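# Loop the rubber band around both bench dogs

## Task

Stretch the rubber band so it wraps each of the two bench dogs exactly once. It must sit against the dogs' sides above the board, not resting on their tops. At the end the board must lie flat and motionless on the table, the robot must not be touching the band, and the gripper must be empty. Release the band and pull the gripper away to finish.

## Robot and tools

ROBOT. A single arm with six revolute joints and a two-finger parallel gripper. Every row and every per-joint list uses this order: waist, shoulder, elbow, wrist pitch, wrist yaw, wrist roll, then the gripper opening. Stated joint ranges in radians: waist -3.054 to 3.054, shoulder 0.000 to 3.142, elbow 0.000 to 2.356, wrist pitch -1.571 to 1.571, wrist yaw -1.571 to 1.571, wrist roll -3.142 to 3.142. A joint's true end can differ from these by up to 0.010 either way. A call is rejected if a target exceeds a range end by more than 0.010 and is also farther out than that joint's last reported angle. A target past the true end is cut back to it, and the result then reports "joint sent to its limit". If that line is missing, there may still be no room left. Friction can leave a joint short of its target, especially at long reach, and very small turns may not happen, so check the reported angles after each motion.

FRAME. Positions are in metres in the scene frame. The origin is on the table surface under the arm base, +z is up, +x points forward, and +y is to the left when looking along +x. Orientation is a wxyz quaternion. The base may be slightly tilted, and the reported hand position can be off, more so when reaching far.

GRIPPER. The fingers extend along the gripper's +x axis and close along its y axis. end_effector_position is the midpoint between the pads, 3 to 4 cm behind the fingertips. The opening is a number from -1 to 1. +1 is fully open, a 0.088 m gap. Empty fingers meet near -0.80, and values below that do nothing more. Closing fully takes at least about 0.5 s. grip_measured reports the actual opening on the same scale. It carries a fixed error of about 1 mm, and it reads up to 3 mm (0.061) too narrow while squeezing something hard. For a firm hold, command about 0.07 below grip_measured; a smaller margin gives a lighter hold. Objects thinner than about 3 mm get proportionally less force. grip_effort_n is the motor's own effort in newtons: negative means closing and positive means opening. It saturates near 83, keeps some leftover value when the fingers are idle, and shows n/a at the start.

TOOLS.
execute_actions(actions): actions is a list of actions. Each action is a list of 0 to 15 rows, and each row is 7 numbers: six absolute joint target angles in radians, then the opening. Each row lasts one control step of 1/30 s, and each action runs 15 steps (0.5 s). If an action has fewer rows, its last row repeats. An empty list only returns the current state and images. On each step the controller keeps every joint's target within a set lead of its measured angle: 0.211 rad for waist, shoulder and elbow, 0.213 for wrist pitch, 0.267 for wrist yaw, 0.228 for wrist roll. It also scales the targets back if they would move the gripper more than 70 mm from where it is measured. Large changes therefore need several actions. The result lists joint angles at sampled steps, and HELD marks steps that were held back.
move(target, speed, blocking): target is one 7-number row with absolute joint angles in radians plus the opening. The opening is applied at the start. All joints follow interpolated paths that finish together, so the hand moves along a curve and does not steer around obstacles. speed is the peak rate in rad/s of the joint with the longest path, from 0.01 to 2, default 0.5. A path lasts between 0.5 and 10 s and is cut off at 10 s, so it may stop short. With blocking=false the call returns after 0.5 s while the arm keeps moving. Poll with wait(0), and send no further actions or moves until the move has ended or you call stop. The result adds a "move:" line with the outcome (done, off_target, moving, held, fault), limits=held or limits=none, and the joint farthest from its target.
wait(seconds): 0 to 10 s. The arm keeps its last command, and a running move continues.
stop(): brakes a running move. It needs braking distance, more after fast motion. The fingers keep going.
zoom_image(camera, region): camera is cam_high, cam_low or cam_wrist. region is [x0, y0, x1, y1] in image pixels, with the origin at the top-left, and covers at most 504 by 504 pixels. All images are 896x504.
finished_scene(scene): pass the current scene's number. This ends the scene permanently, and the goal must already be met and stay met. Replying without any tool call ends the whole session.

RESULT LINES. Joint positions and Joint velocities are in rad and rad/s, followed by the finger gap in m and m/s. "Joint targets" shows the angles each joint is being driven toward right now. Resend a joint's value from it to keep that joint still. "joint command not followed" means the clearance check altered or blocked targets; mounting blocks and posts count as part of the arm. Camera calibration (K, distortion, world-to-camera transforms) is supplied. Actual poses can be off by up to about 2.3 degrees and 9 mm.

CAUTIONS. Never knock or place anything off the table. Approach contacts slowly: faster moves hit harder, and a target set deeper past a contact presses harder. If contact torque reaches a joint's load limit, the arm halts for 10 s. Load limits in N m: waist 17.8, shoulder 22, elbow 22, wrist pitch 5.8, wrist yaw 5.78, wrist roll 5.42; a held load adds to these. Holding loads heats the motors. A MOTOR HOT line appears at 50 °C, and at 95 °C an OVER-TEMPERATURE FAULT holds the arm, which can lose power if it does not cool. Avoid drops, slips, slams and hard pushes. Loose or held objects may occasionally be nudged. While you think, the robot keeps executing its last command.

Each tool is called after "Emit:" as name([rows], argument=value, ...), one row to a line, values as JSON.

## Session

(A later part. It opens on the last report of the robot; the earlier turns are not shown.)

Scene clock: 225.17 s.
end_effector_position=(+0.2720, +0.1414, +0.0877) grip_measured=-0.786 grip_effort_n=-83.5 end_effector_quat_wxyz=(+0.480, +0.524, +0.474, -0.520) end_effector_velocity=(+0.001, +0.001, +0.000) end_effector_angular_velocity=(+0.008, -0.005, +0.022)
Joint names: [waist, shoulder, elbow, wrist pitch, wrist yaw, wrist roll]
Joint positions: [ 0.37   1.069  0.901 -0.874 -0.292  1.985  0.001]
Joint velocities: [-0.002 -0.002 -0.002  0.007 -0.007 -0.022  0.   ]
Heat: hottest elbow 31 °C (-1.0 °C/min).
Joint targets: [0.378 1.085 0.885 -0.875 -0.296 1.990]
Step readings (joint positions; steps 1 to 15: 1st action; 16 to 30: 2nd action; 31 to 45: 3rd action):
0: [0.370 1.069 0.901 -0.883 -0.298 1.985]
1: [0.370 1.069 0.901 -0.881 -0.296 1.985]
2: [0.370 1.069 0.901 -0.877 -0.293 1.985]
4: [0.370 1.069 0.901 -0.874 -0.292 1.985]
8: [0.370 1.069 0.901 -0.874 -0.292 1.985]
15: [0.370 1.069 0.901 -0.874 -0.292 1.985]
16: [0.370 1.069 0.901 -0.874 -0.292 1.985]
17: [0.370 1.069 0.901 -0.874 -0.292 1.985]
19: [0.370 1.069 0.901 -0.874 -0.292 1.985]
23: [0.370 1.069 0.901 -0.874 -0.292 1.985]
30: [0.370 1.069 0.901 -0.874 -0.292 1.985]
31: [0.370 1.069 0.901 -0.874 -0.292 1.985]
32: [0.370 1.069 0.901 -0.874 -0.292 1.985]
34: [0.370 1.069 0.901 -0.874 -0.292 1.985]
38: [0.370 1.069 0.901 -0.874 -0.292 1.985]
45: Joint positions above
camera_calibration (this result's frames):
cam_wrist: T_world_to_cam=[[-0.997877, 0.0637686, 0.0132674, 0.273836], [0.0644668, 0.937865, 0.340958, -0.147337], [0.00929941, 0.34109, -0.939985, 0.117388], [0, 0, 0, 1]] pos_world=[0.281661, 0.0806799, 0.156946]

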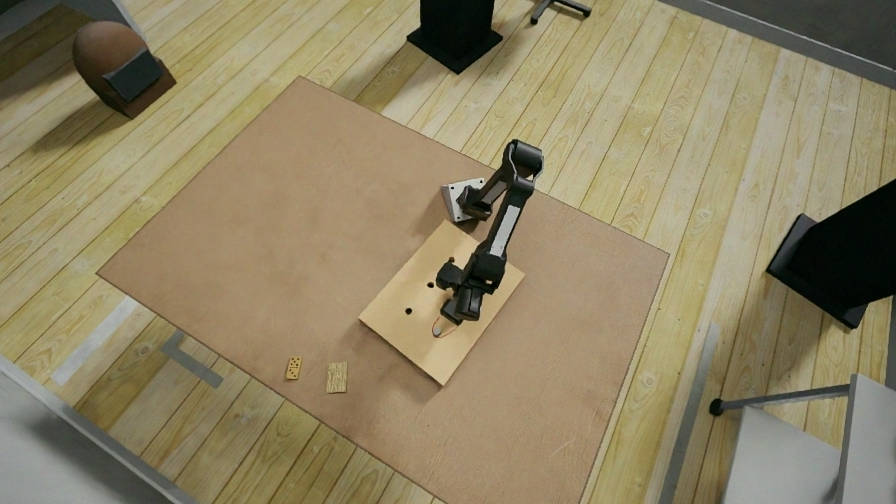

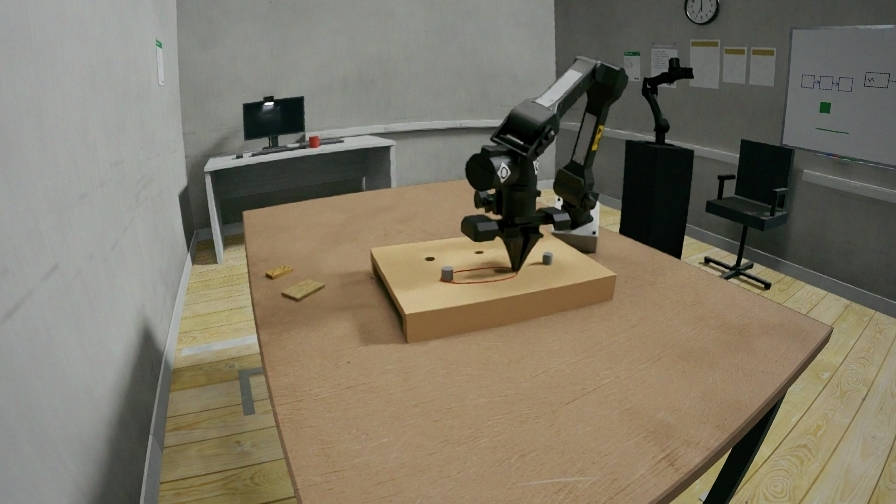

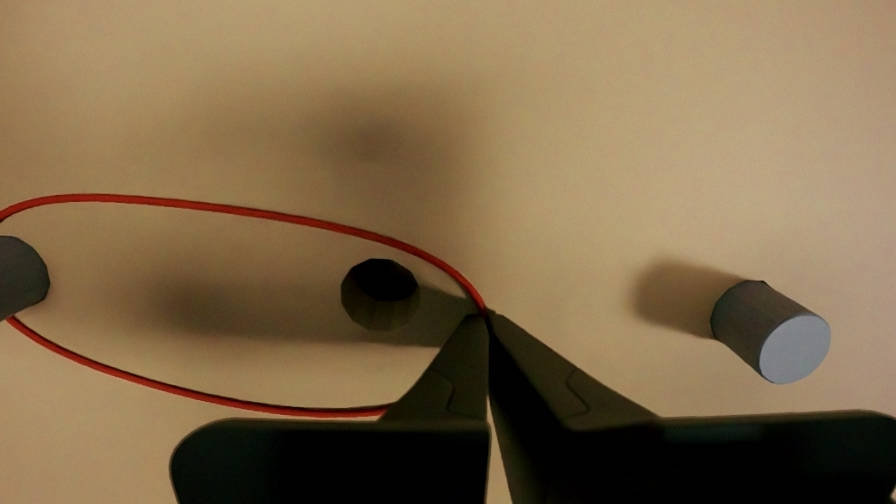

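Emit:
move(target=[0.25,1.33,1.225,-1.362,-0.407,1.75,-1], speed=0.4)

Emit:
move(target=[0.347,0.975,0.888,-1.333,-0.393,1.84,-1], speed=0.2)

Emit:
zoom_image(camera="cam_low", region=[420, 200, 600, 300])

Scene clock: 240.03 s.
end_effector_position=(+0.2667, +0.1364, +0.1172) grip_measured=-0.786 grip_effort_n=-83.5 end_effector_quat_wxyz=(-0.385, -0.428, -0.545, +0.610) end_effector_velocity=(-0.005, -0.002, +0.002) end_effector_angular_velocity=(-0.010, +0.019, -0.000)
Joint names: [waist, shoulder, elbow, wrist pitch, wrist yaw, wrist roll]
Joint positions: [ 0.251  1.314  1.219 -1.359 -0.403  1.756  0.001]
Joint velocities: [-0.002 -0.002 -0.002 -0.022  0.007 -0.007 -0.   ]
Heat: hottest elbow 31 °C (-1.0 °C/min).
Joint targets: [0.250 1.330 1.225 -1.362 -0.407 1.750]
move: off_target; limits=none; farthest joint: the shoulder, 0.016 radians from its target (0.261 radians at the start)
camera_calibration (this result's frames):
cam_wrist: T_world_to_cam=[[-0.930001, 0.0846493, 0.357678, 0.207169], [0.19745, 0.935843, 0.29191, -0.181782], [-0.31002, 0.3421, -0.887048, 0.225691], [0, 0, 0, 1]] pos_world=[0.298529, 0.075374, 0.179163]

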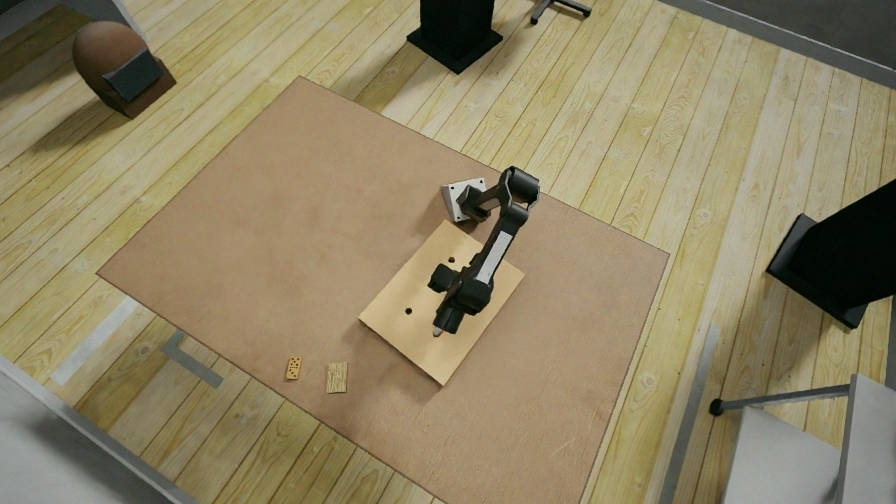

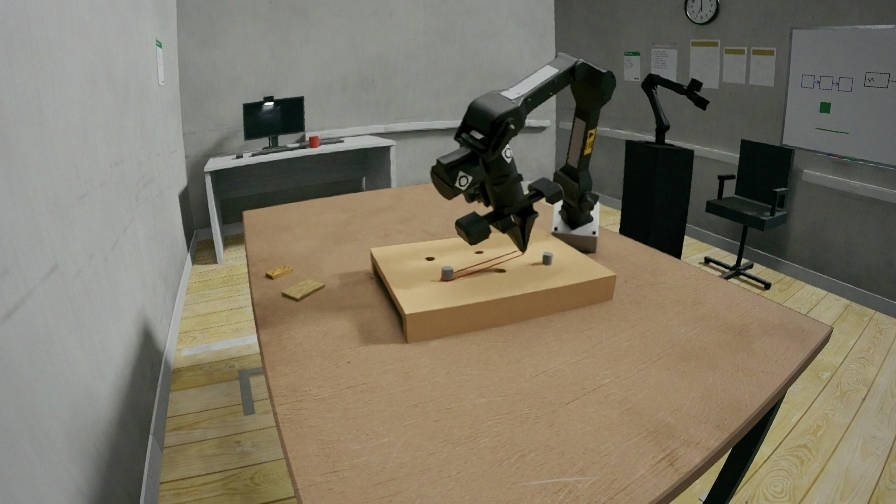

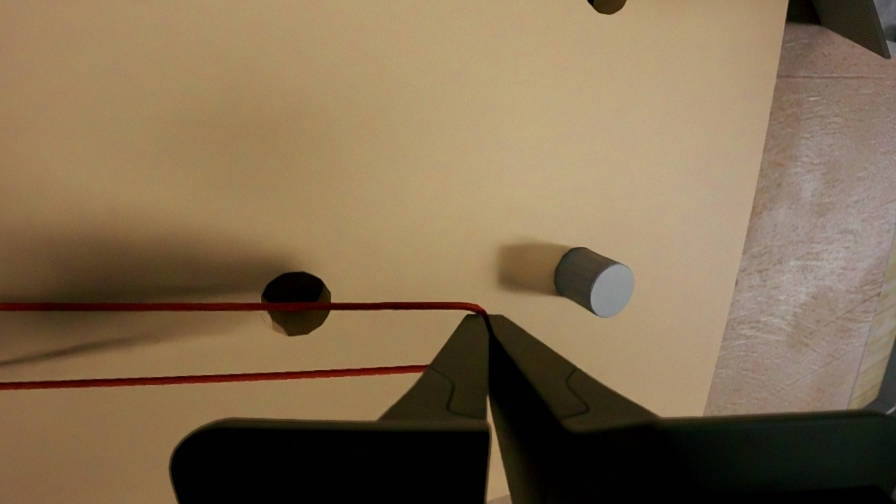

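Scene clock: 242.23 s.
end_effector_position=(+0.1839, +0.1334, +0.1206) grip_measured=-0.786 grip_effort_n=-83.5 end_effector_quat_wxyz=(+0.390, +0.428, +0.550, -0.602) end_effector_velocity=(-0.000, -0.002, -0.001) end_effector_angular_velocity=(-0.003, -0.009, +0.010)
Joint names: [waist, shoulder, elbow, wrist pitch, wrist yaw, wrist roll]
Joint positions: [ 0.341  0.983  0.905 -1.328 -0.393  1.835  0.001]
Joint velocities: [-0.002 -0.007 -0.007  0.007  0.007 -0.007 -0.   ]
Heat: hottest elbow 31 °C (-1.0 °C/min).
Joint targets: [0.347 0.975 0.888 -1.333 -0.393 1.840]
move: off_target; limits=none; farthest joint: the elbow, 0.017 radians from its target (0.331 radians at the start)
camera_calibration (this result's frames):
cam_wrist: T_world_to_cam=[[-0.934508, 0.0637834, 0.350181, 0.133727], [0.177591, 0.936164, 0.303412, -0.161339], [-0.308474, 0.34573, -0.88618, 0.203162], [0, 0, 0, 1]] pos_world=[0.216291, 0.0722708, 0.182162]

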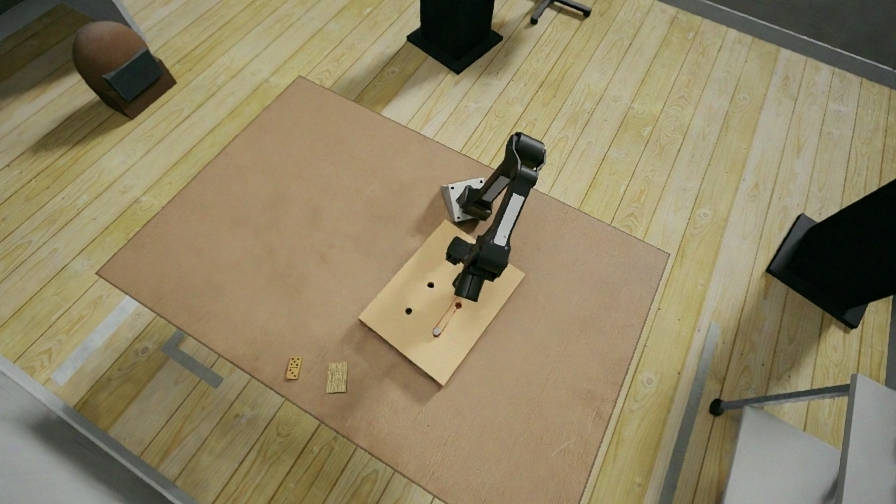

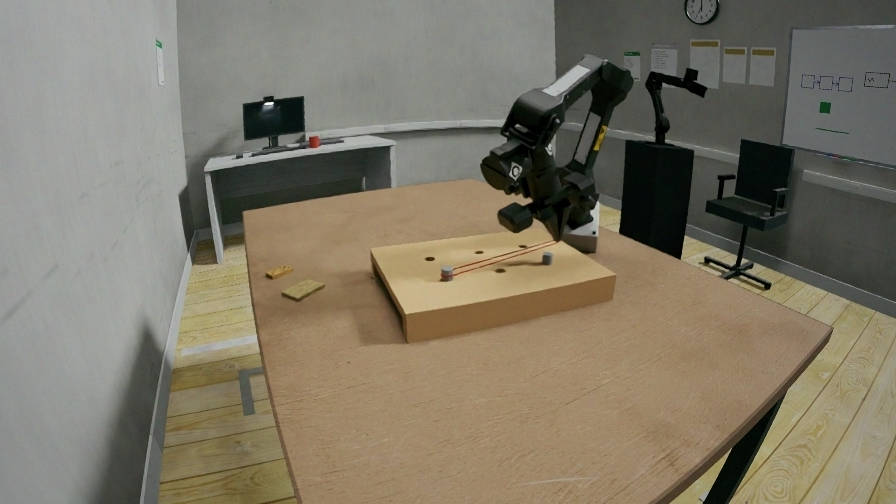

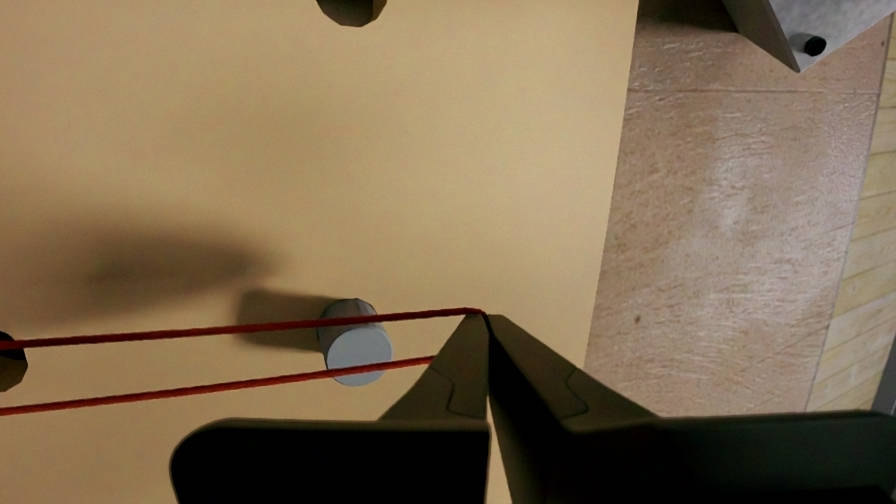

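Region (420, 200, 600, 300) of cam_low's 896x504 image, scaled by 2.800, with more detail than that image has.

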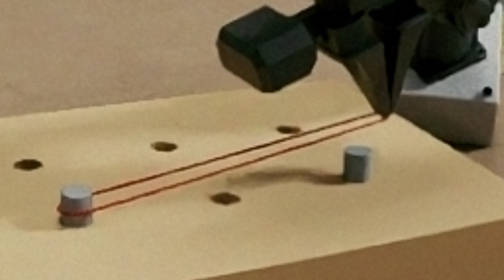

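Emit:
move(target=[0.392,1.018,0.832,-1.228,-0.385,1.885,-1], speed=0.12)

Emit:
zoom_image(camera="cam_low", region=[420, 200, 600, 300])

Scene clock: 247.00 s.
end_effector_position=(+0.1851, +0.1340, +0.1010) grip_measured=-0.786 grip_effort_n=-83.5 end_effector_quat_wxyz=(+0.394, +0.430, +0.550, -0.597) end_effector_velocity=(-0.003, +0.003, -0.000) end_effector_angular_velocity=(+0.015, +0.017, -0.015)
Joint names: [waist, shoulder, elbow, wrist pitch, wrist yaw, wrist roll]
Joint positions: [ 0.385  1.004  0.85  -1.223 -0.384  1.879  0.001]
Joint velocities: [ 0.002  0.002 -0.002 -0.007 -0.022  0.007 -0.   ]
Heat: hottest elbow 31 °C (-1.0 °C/min).
Joint targets: [0.392 1.018 0.832 -1.228 -0.385 1.885]
move: off_target; limits=none; farthest joint: the elbow, 0.018 radians from its target (0.073 radians at the start)
camera_calibration (this result's frames):
cam_wrist: T_world_to_cam=[[-0.938138, 0.0570777, 0.341525, 0.144119], [0.169097, 0.936229, 0.308027, -0.155135], [-0.302164, 0.346723, -0.887964, 0.184879], [0, 0, 0, 1]] pos_world=[0.2173, 0.0729139, 0.162732]

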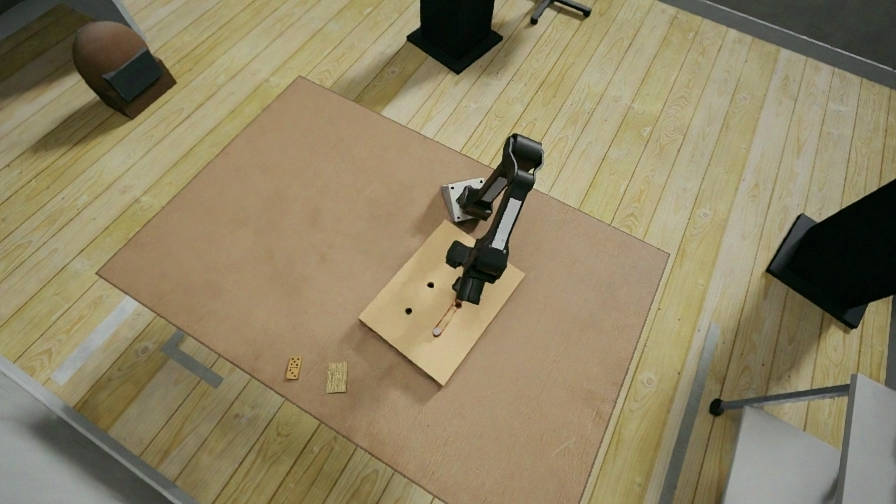

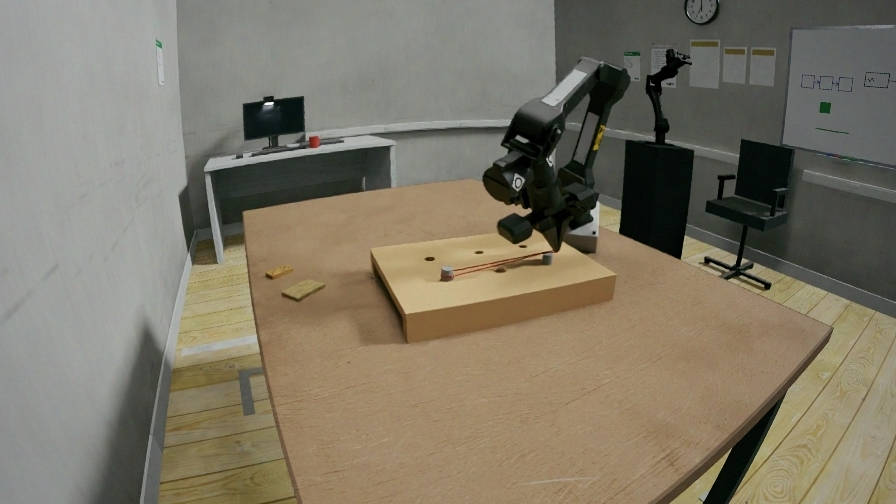

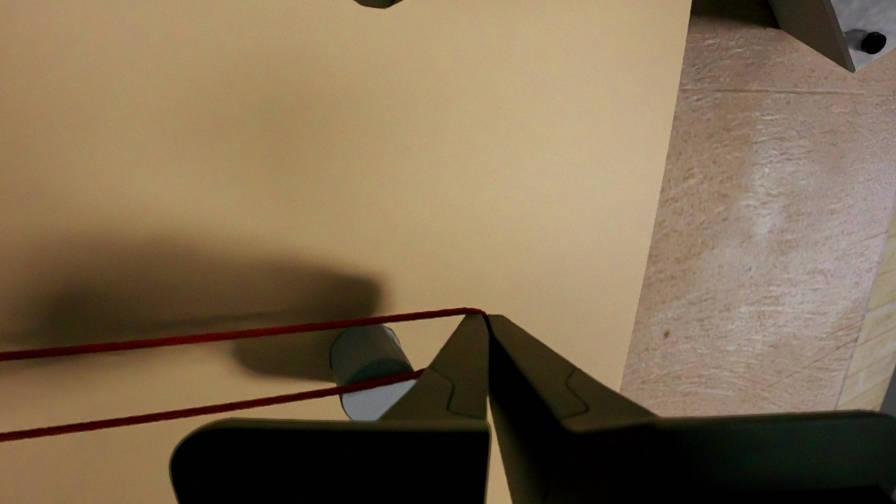

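Region (420, 200, 600, 300) of cam_low's 896x504 image, scaled by 2.800, with more detail than that image has.

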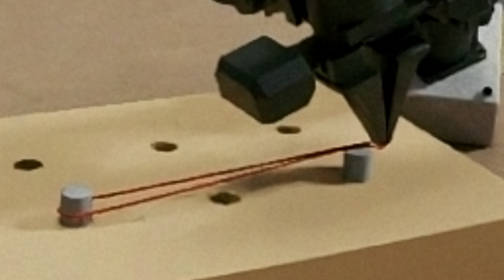

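Emit:
move(target=[0.375,0.984,0.895,-1.29,-0.388,1.87,-1], speed=0.15)

Emit:
move(target=[0.402,0.99,0.895,-1.28,-0.385,1.89,-1], speed=0.15)

Emit:
move(target=[0.432,1.022,0.832,-1.21,-0.379,1.92,-1], speed=0.12)

Emit:
zoom_image(camera="cam_low", region=[500, 220, 600, 280])

Scene clock: 253.43 s.
end_effector_position=(+0.1879, +0.1370, +0.1139) grip_measured=-0.786 grip_effort_n=-83.5 end_effector_quat_wxyz=(+0.395, +0.433, +0.547, -0.598) end_effector_velocity=(-0.005, -0.000, +0.001) end_effector_angular_velocity=(+0.001, +0.020, -0.004)
Joint names: [waist, shoulder, elbow, wrist pitch, wrist yaw, wrist roll]
Joint positions: [ 0.374  0.991  0.896 -1.279 -0.384  1.876  0.001]
Joint velocities: [-0.002 -0.002 -0.002 -0.022 -0.007 -0.007 -0.   ]
Heat: hottest elbow 31 °C (+0.0 °C/min).
Joint targets: [0.375 0.984 0.895 -1.290 -0.388 1.870]
move: off_target; limits=none; farthest joint: the wrist pitch, 0.011 radians from its target (0.067 radians at the start)
camera_calibration (this result's frames):
cam_wrist: T_world_to_cam=[[-0.94018, 0.0627298, 0.334853, 0.142524], [0.171672, 0.936222, 0.306623, -0.162713], [-0.294262, 0.345766, -0.890986, 0.195149], [0, 0, 0, 1]] pos_world=[0.219357, 0.075919, 0.176042]

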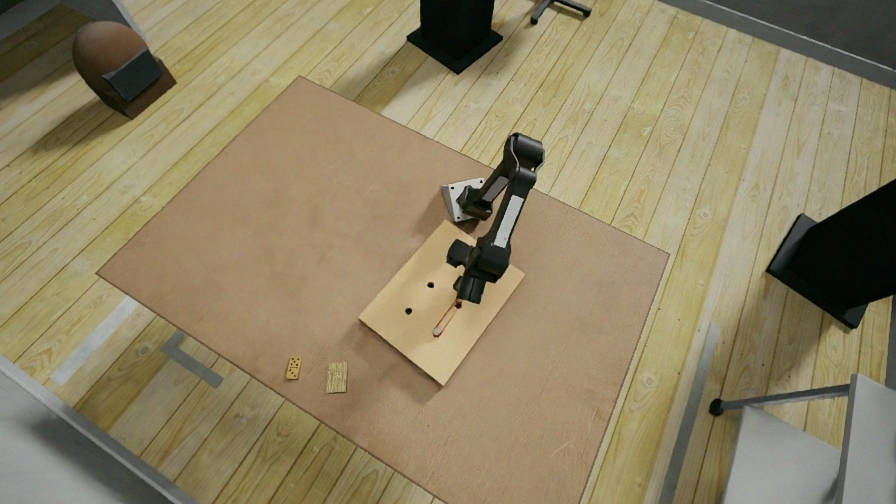

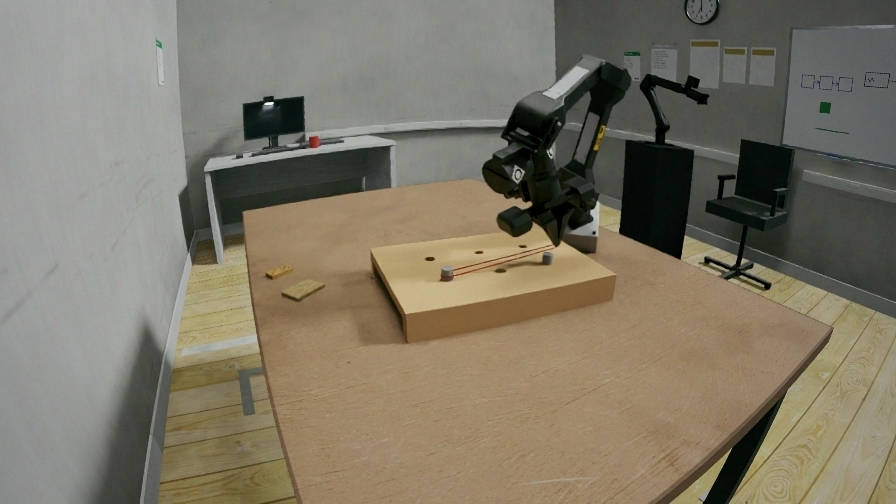

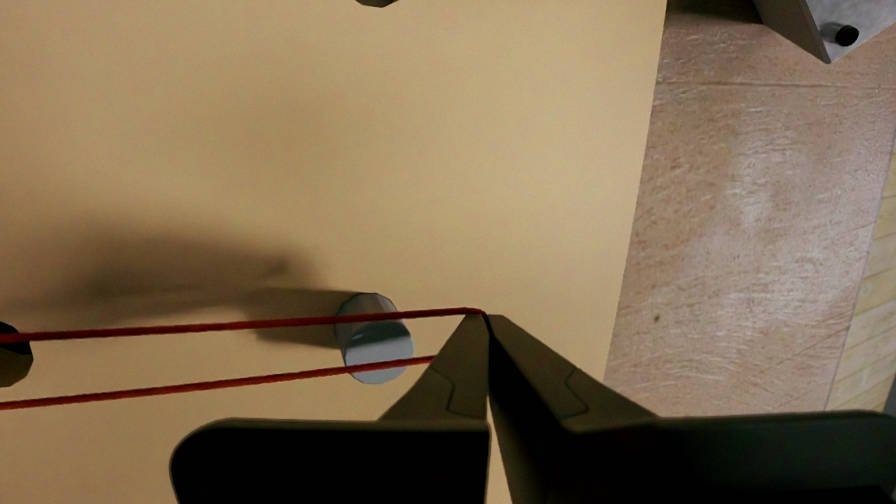

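Scene clock: 254.23 s.
end_effector_position=(+0.1866, +0.1402, +0.1133) grip_measured=-0.786 grip_effort_n=-83.5 end_effector_quat_wxyz=(+0.396, +0.430, +0.552, -0.595) end_effector_velocity=(-0.002, -0.000, -0.000) end_effector_angular_velocity=(+0.004, +0.012, -0.001)
Joint names: [waist, shoulder, elbow, wrist pitch, wrist yaw, wrist roll]
Joint positions: [ 0.395  0.991  0.896 -1.275 -0.384  1.884  0.001]
Joint velocities: [-0.002  0.002 -0.002 -0.007 -0.007 -0.007 -0.   ]
Heat: hottest elbow 31 °C (+0.0 °C/min).
Joint targets: [0.402 0.990 0.895 -1.280 -0.385 1.890]
move: done; limits=none; farthest joint: the waist, 0.007 radians from its target (0.028 radians at the start)
camera_calibration (this result's frames):
cam_wrist: T_world_to_cam=[[-0.939226, 0.050413, 0.339576, 0.142332], [0.163139, 0.935877, 0.312283, -0.164302], [-0.302058, 0.348703, -0.887224, 0.193732], [0, 0, 0, 1]] pos_world=[0.219004, 0.0790362, 0.17486]

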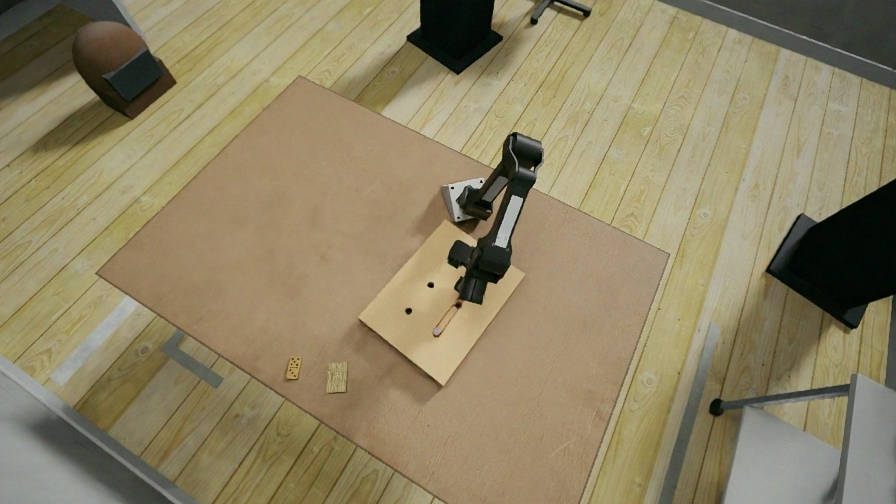

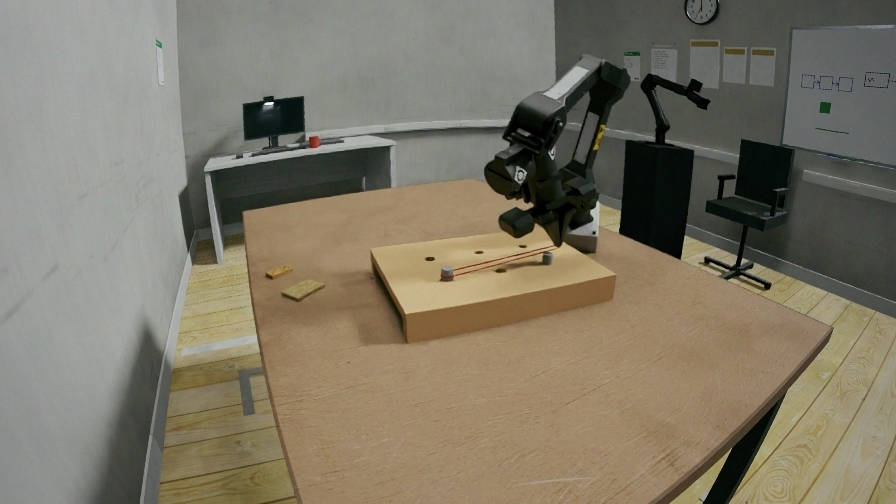

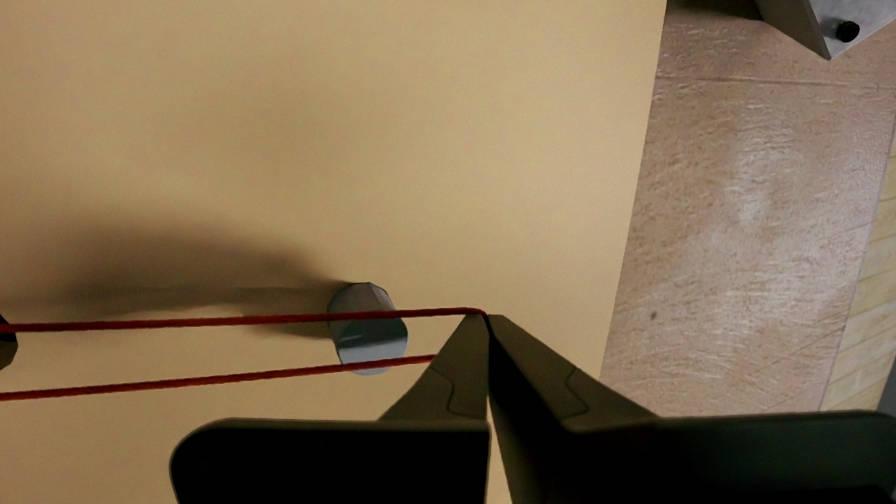

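Scene clock: 255.23 s.
end_effector_position=(+0.1850, +0.1396, +0.0986) grip_measured=-0.786 grip_effort_n=-83.5 end_effector_quat_wxyz=(+0.395, +0.429, +0.552, -0.595) end_effector_velocity=(-0.003, +0.001, +0.000) end_effector_angular_velocity=(+0.012, +0.009, +0.019)
Joint names: [waist, shoulder, elbow, wrist pitch, wrist yaw, wrist roll]
Joint positions: [ 0.425  1.008  0.851 -1.205 -0.378  1.914  0.001]
Joint velocities: [ 0.002 -0.002 -0.002 -0.007 -0.007 -0.022  0.   ]
Heat: hottest elbow 31 °C (+0.0 °C/min).
Joint targets: [0.432 1.022 0.832 -1.210 -0.379 1.920]
move: off_target; limits=none; farthest joint: the elbow, 0.019 radians from its target (0.064 radians at the start)
camera_calibration (this result's frames):
cam_wrist: T_world_to_cam=[[-0.938563, 0.0504639, 0.3414, 0.14547], [0.163472, 0.936238, 0.311022, -0.15888], [-0.303936, 0.347723, -0.886968, 0.180854], [0, 0, 0, 1]] pos_world=[0.217473, 0.078522, 0.160163]

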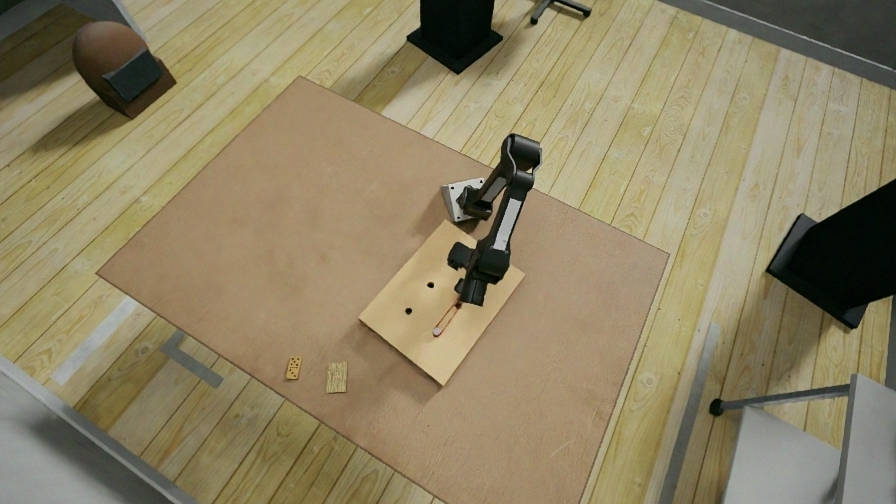

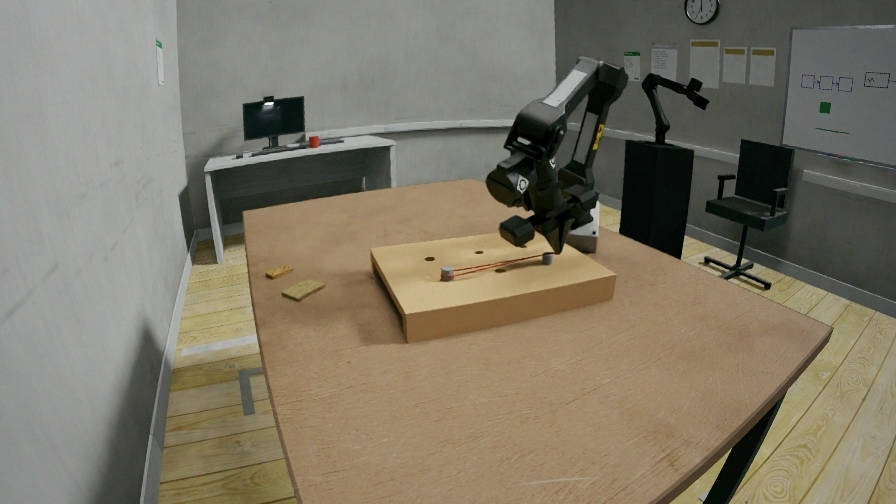

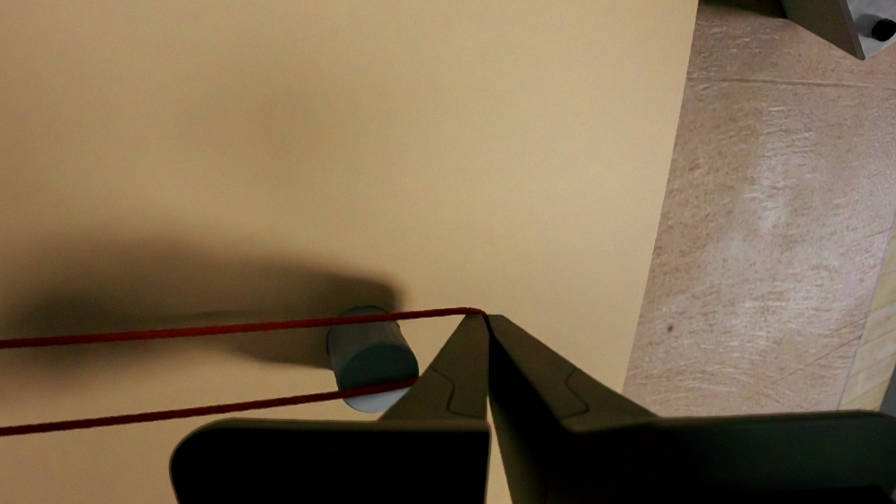

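Region (500, 220, 600, 280) of cam_low's 896x504 image, scaled by 5.040, with more detail than that image has; it fills the top 302 rows of this view, and the rest is white.

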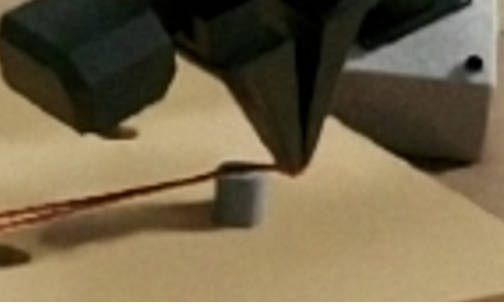

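Emit:
move(target=[0.612,1.058,0.897,-1.175,-0.339,2.09,-1], speed=0.15)

Emit:
zoom_image(camera="cam_low", region=[420, 200, 600, 300])

Scene clock: 260.50 s.
end_effector_position=(+0.1834, +0.1661, +0.0945) grip_measured=-0.786 grip_effort_n=-83.5 end_effector_quat_wxyz=(+0.397, +0.418, +0.553, -0.601) end_effector_velocity=(+0.000, -0.001, +0.001) end_effector_angular_velocity=(-0.011, -0.002, -0.007)
Joint names: [waist, shoulder, elbow, wrist pitch, wrist yaw, wrist roll]
Joint positions: [ 0.601  1.044  0.896 -1.173 -0.326  2.084  0.001]
Joint velocities: [-0.002 -0.002  0.002 -0.007  0.007  0.007  0.   ]
Heat: hottest elbow 31 °C (+0.0 °C/min).
Joint targets: [0.612 1.058 0.897 -1.175 -0.339 2.090]
move: off_target; limits=none; farthest joint: the shoulder, 0.014 radians from its target (0.050 radians at the start)
camera_calibration (this result's frames):
cam_wrist: T_world_to_cam=[[-0.933581, 0.0459711, 0.355405, 0.142606], [0.158413, 0.942522, 0.294207, -0.180631], [-0.321452, 0.330967, -0.887203, 0.173563], [0, 0, 0, 1]] pos_world=[0.217541, 0.106249, 0.156446]

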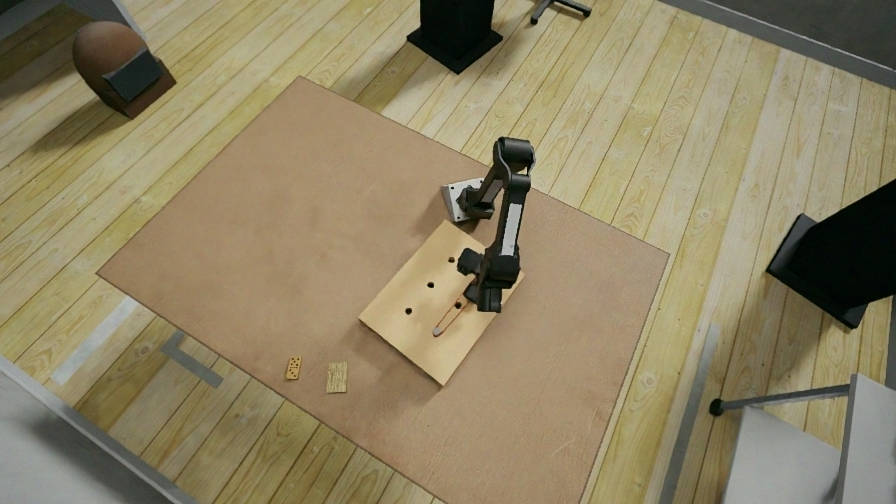

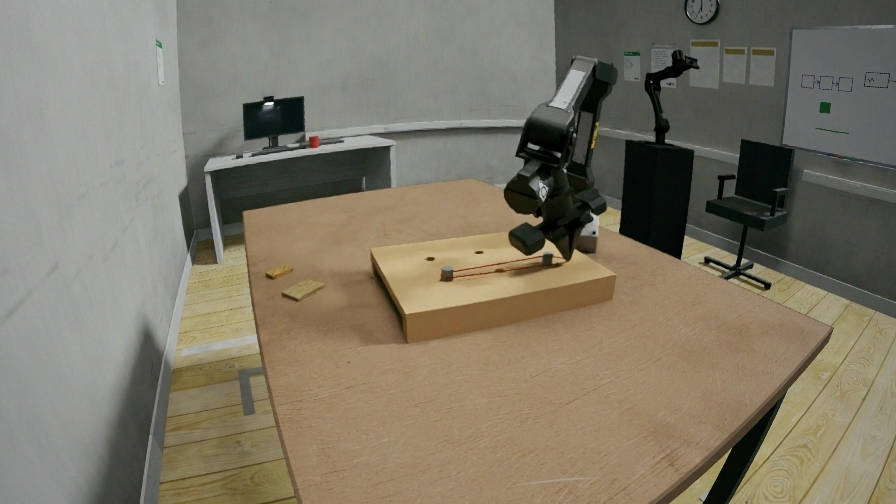

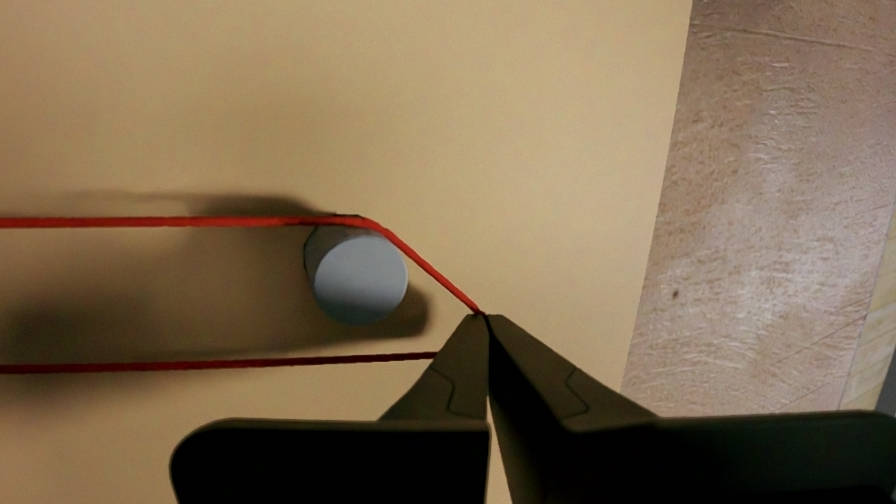

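Region (420, 200, 600, 300) of cam_low's 896x504 image, scaled by 2.800, with more detail than that image has.

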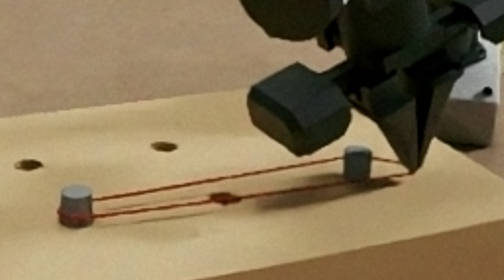

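Emit:
move(target=[0.73,0.832,0.752,-0.91,-0.113,3.1,-1], speed=0.6)

Emit:
zoom_image(camera="cam_low", region=[420, 200, 600, 300])

Scene clock: 272.10 s.
end_effector_position=(+0.2022, +0.1686, +0.0921) grip_measured=-0.786 grip_effort_n=-83.5 end_effector_quat_wxyz=(+0.237, +0.664, +0.231, -0.670) end_effector_velocity=(-0.003, -0.002, -0.001) end_effector_angular_velocity=(-0.002, +0.013, +0.004)
Joint names: [waist, shoulder, elbow, wrist pitch, wrist yaw, wrist roll]
Joint positions: [ 0.723  0.841  0.76  -0.918 -0.106  3.094  0.001]
Joint velocities: [-0.002 -0.002 -0.007 -0.007 -0.007 -0.007 -0.   ]
Heat: hottest elbow 31 °C (+0.0 °C/min).
Joint targets: [0.730 0.832 0.752 -0.910 -0.113 3.100]
move: done; limits=none; farthest joint: the shoulder, 0.009 radians from its target (0.212 radians at the start)
camera_calibration (this result's frames):
cam_wrist: T_world_to_cam=[[-0.64466, 0.764256, 0.0180558, 0.0124387], [0.7246, 0.60334, 0.333071, -0.246134], [0.243658, 0.227801, -0.942729, 0.0848667], [0, 0, 0, 1]] pos_world=[0.165689, 0.119663, 0.161762]

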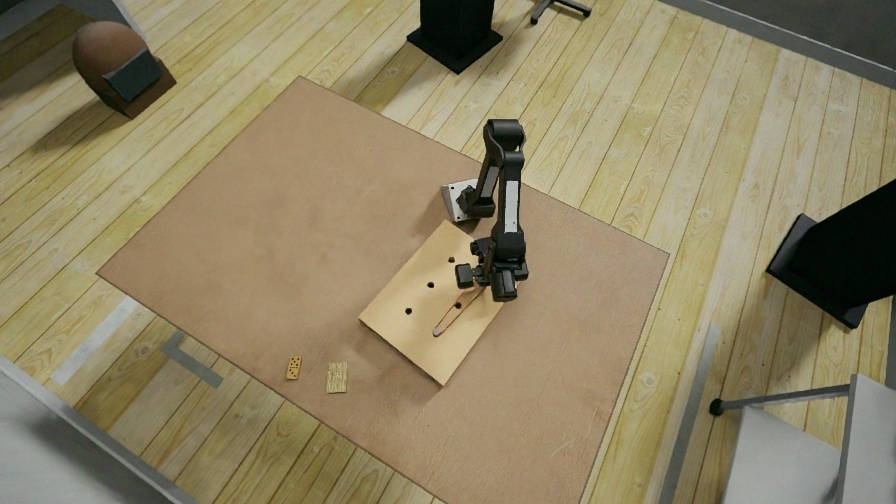

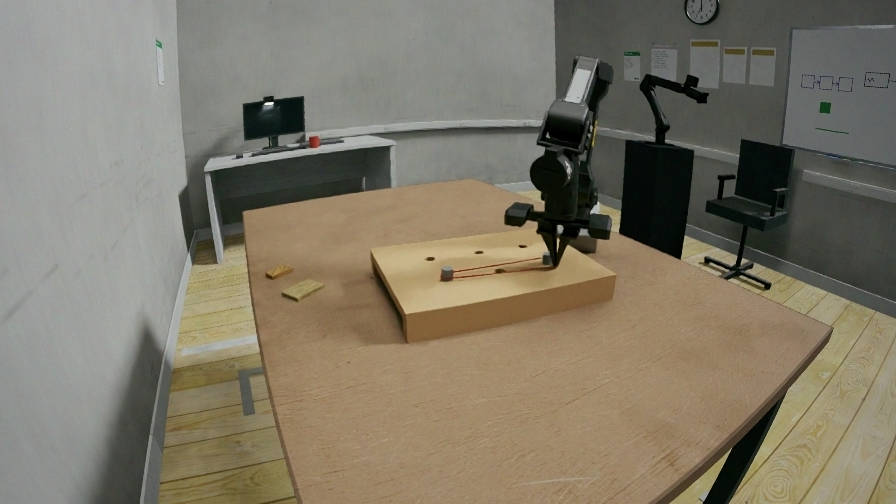

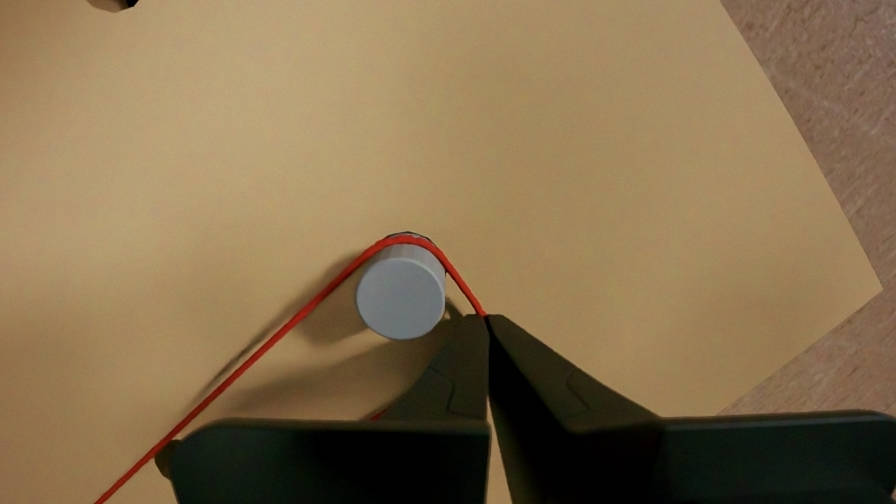

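Region (420, 200, 600, 300) of cam_low's 896x504 image, scaled by 2.800, with more detail than that image has.

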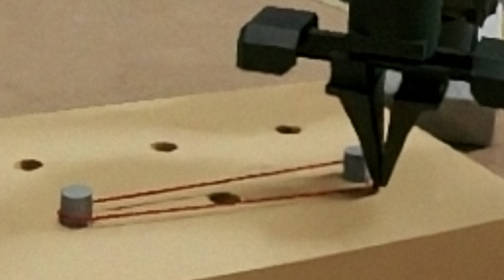

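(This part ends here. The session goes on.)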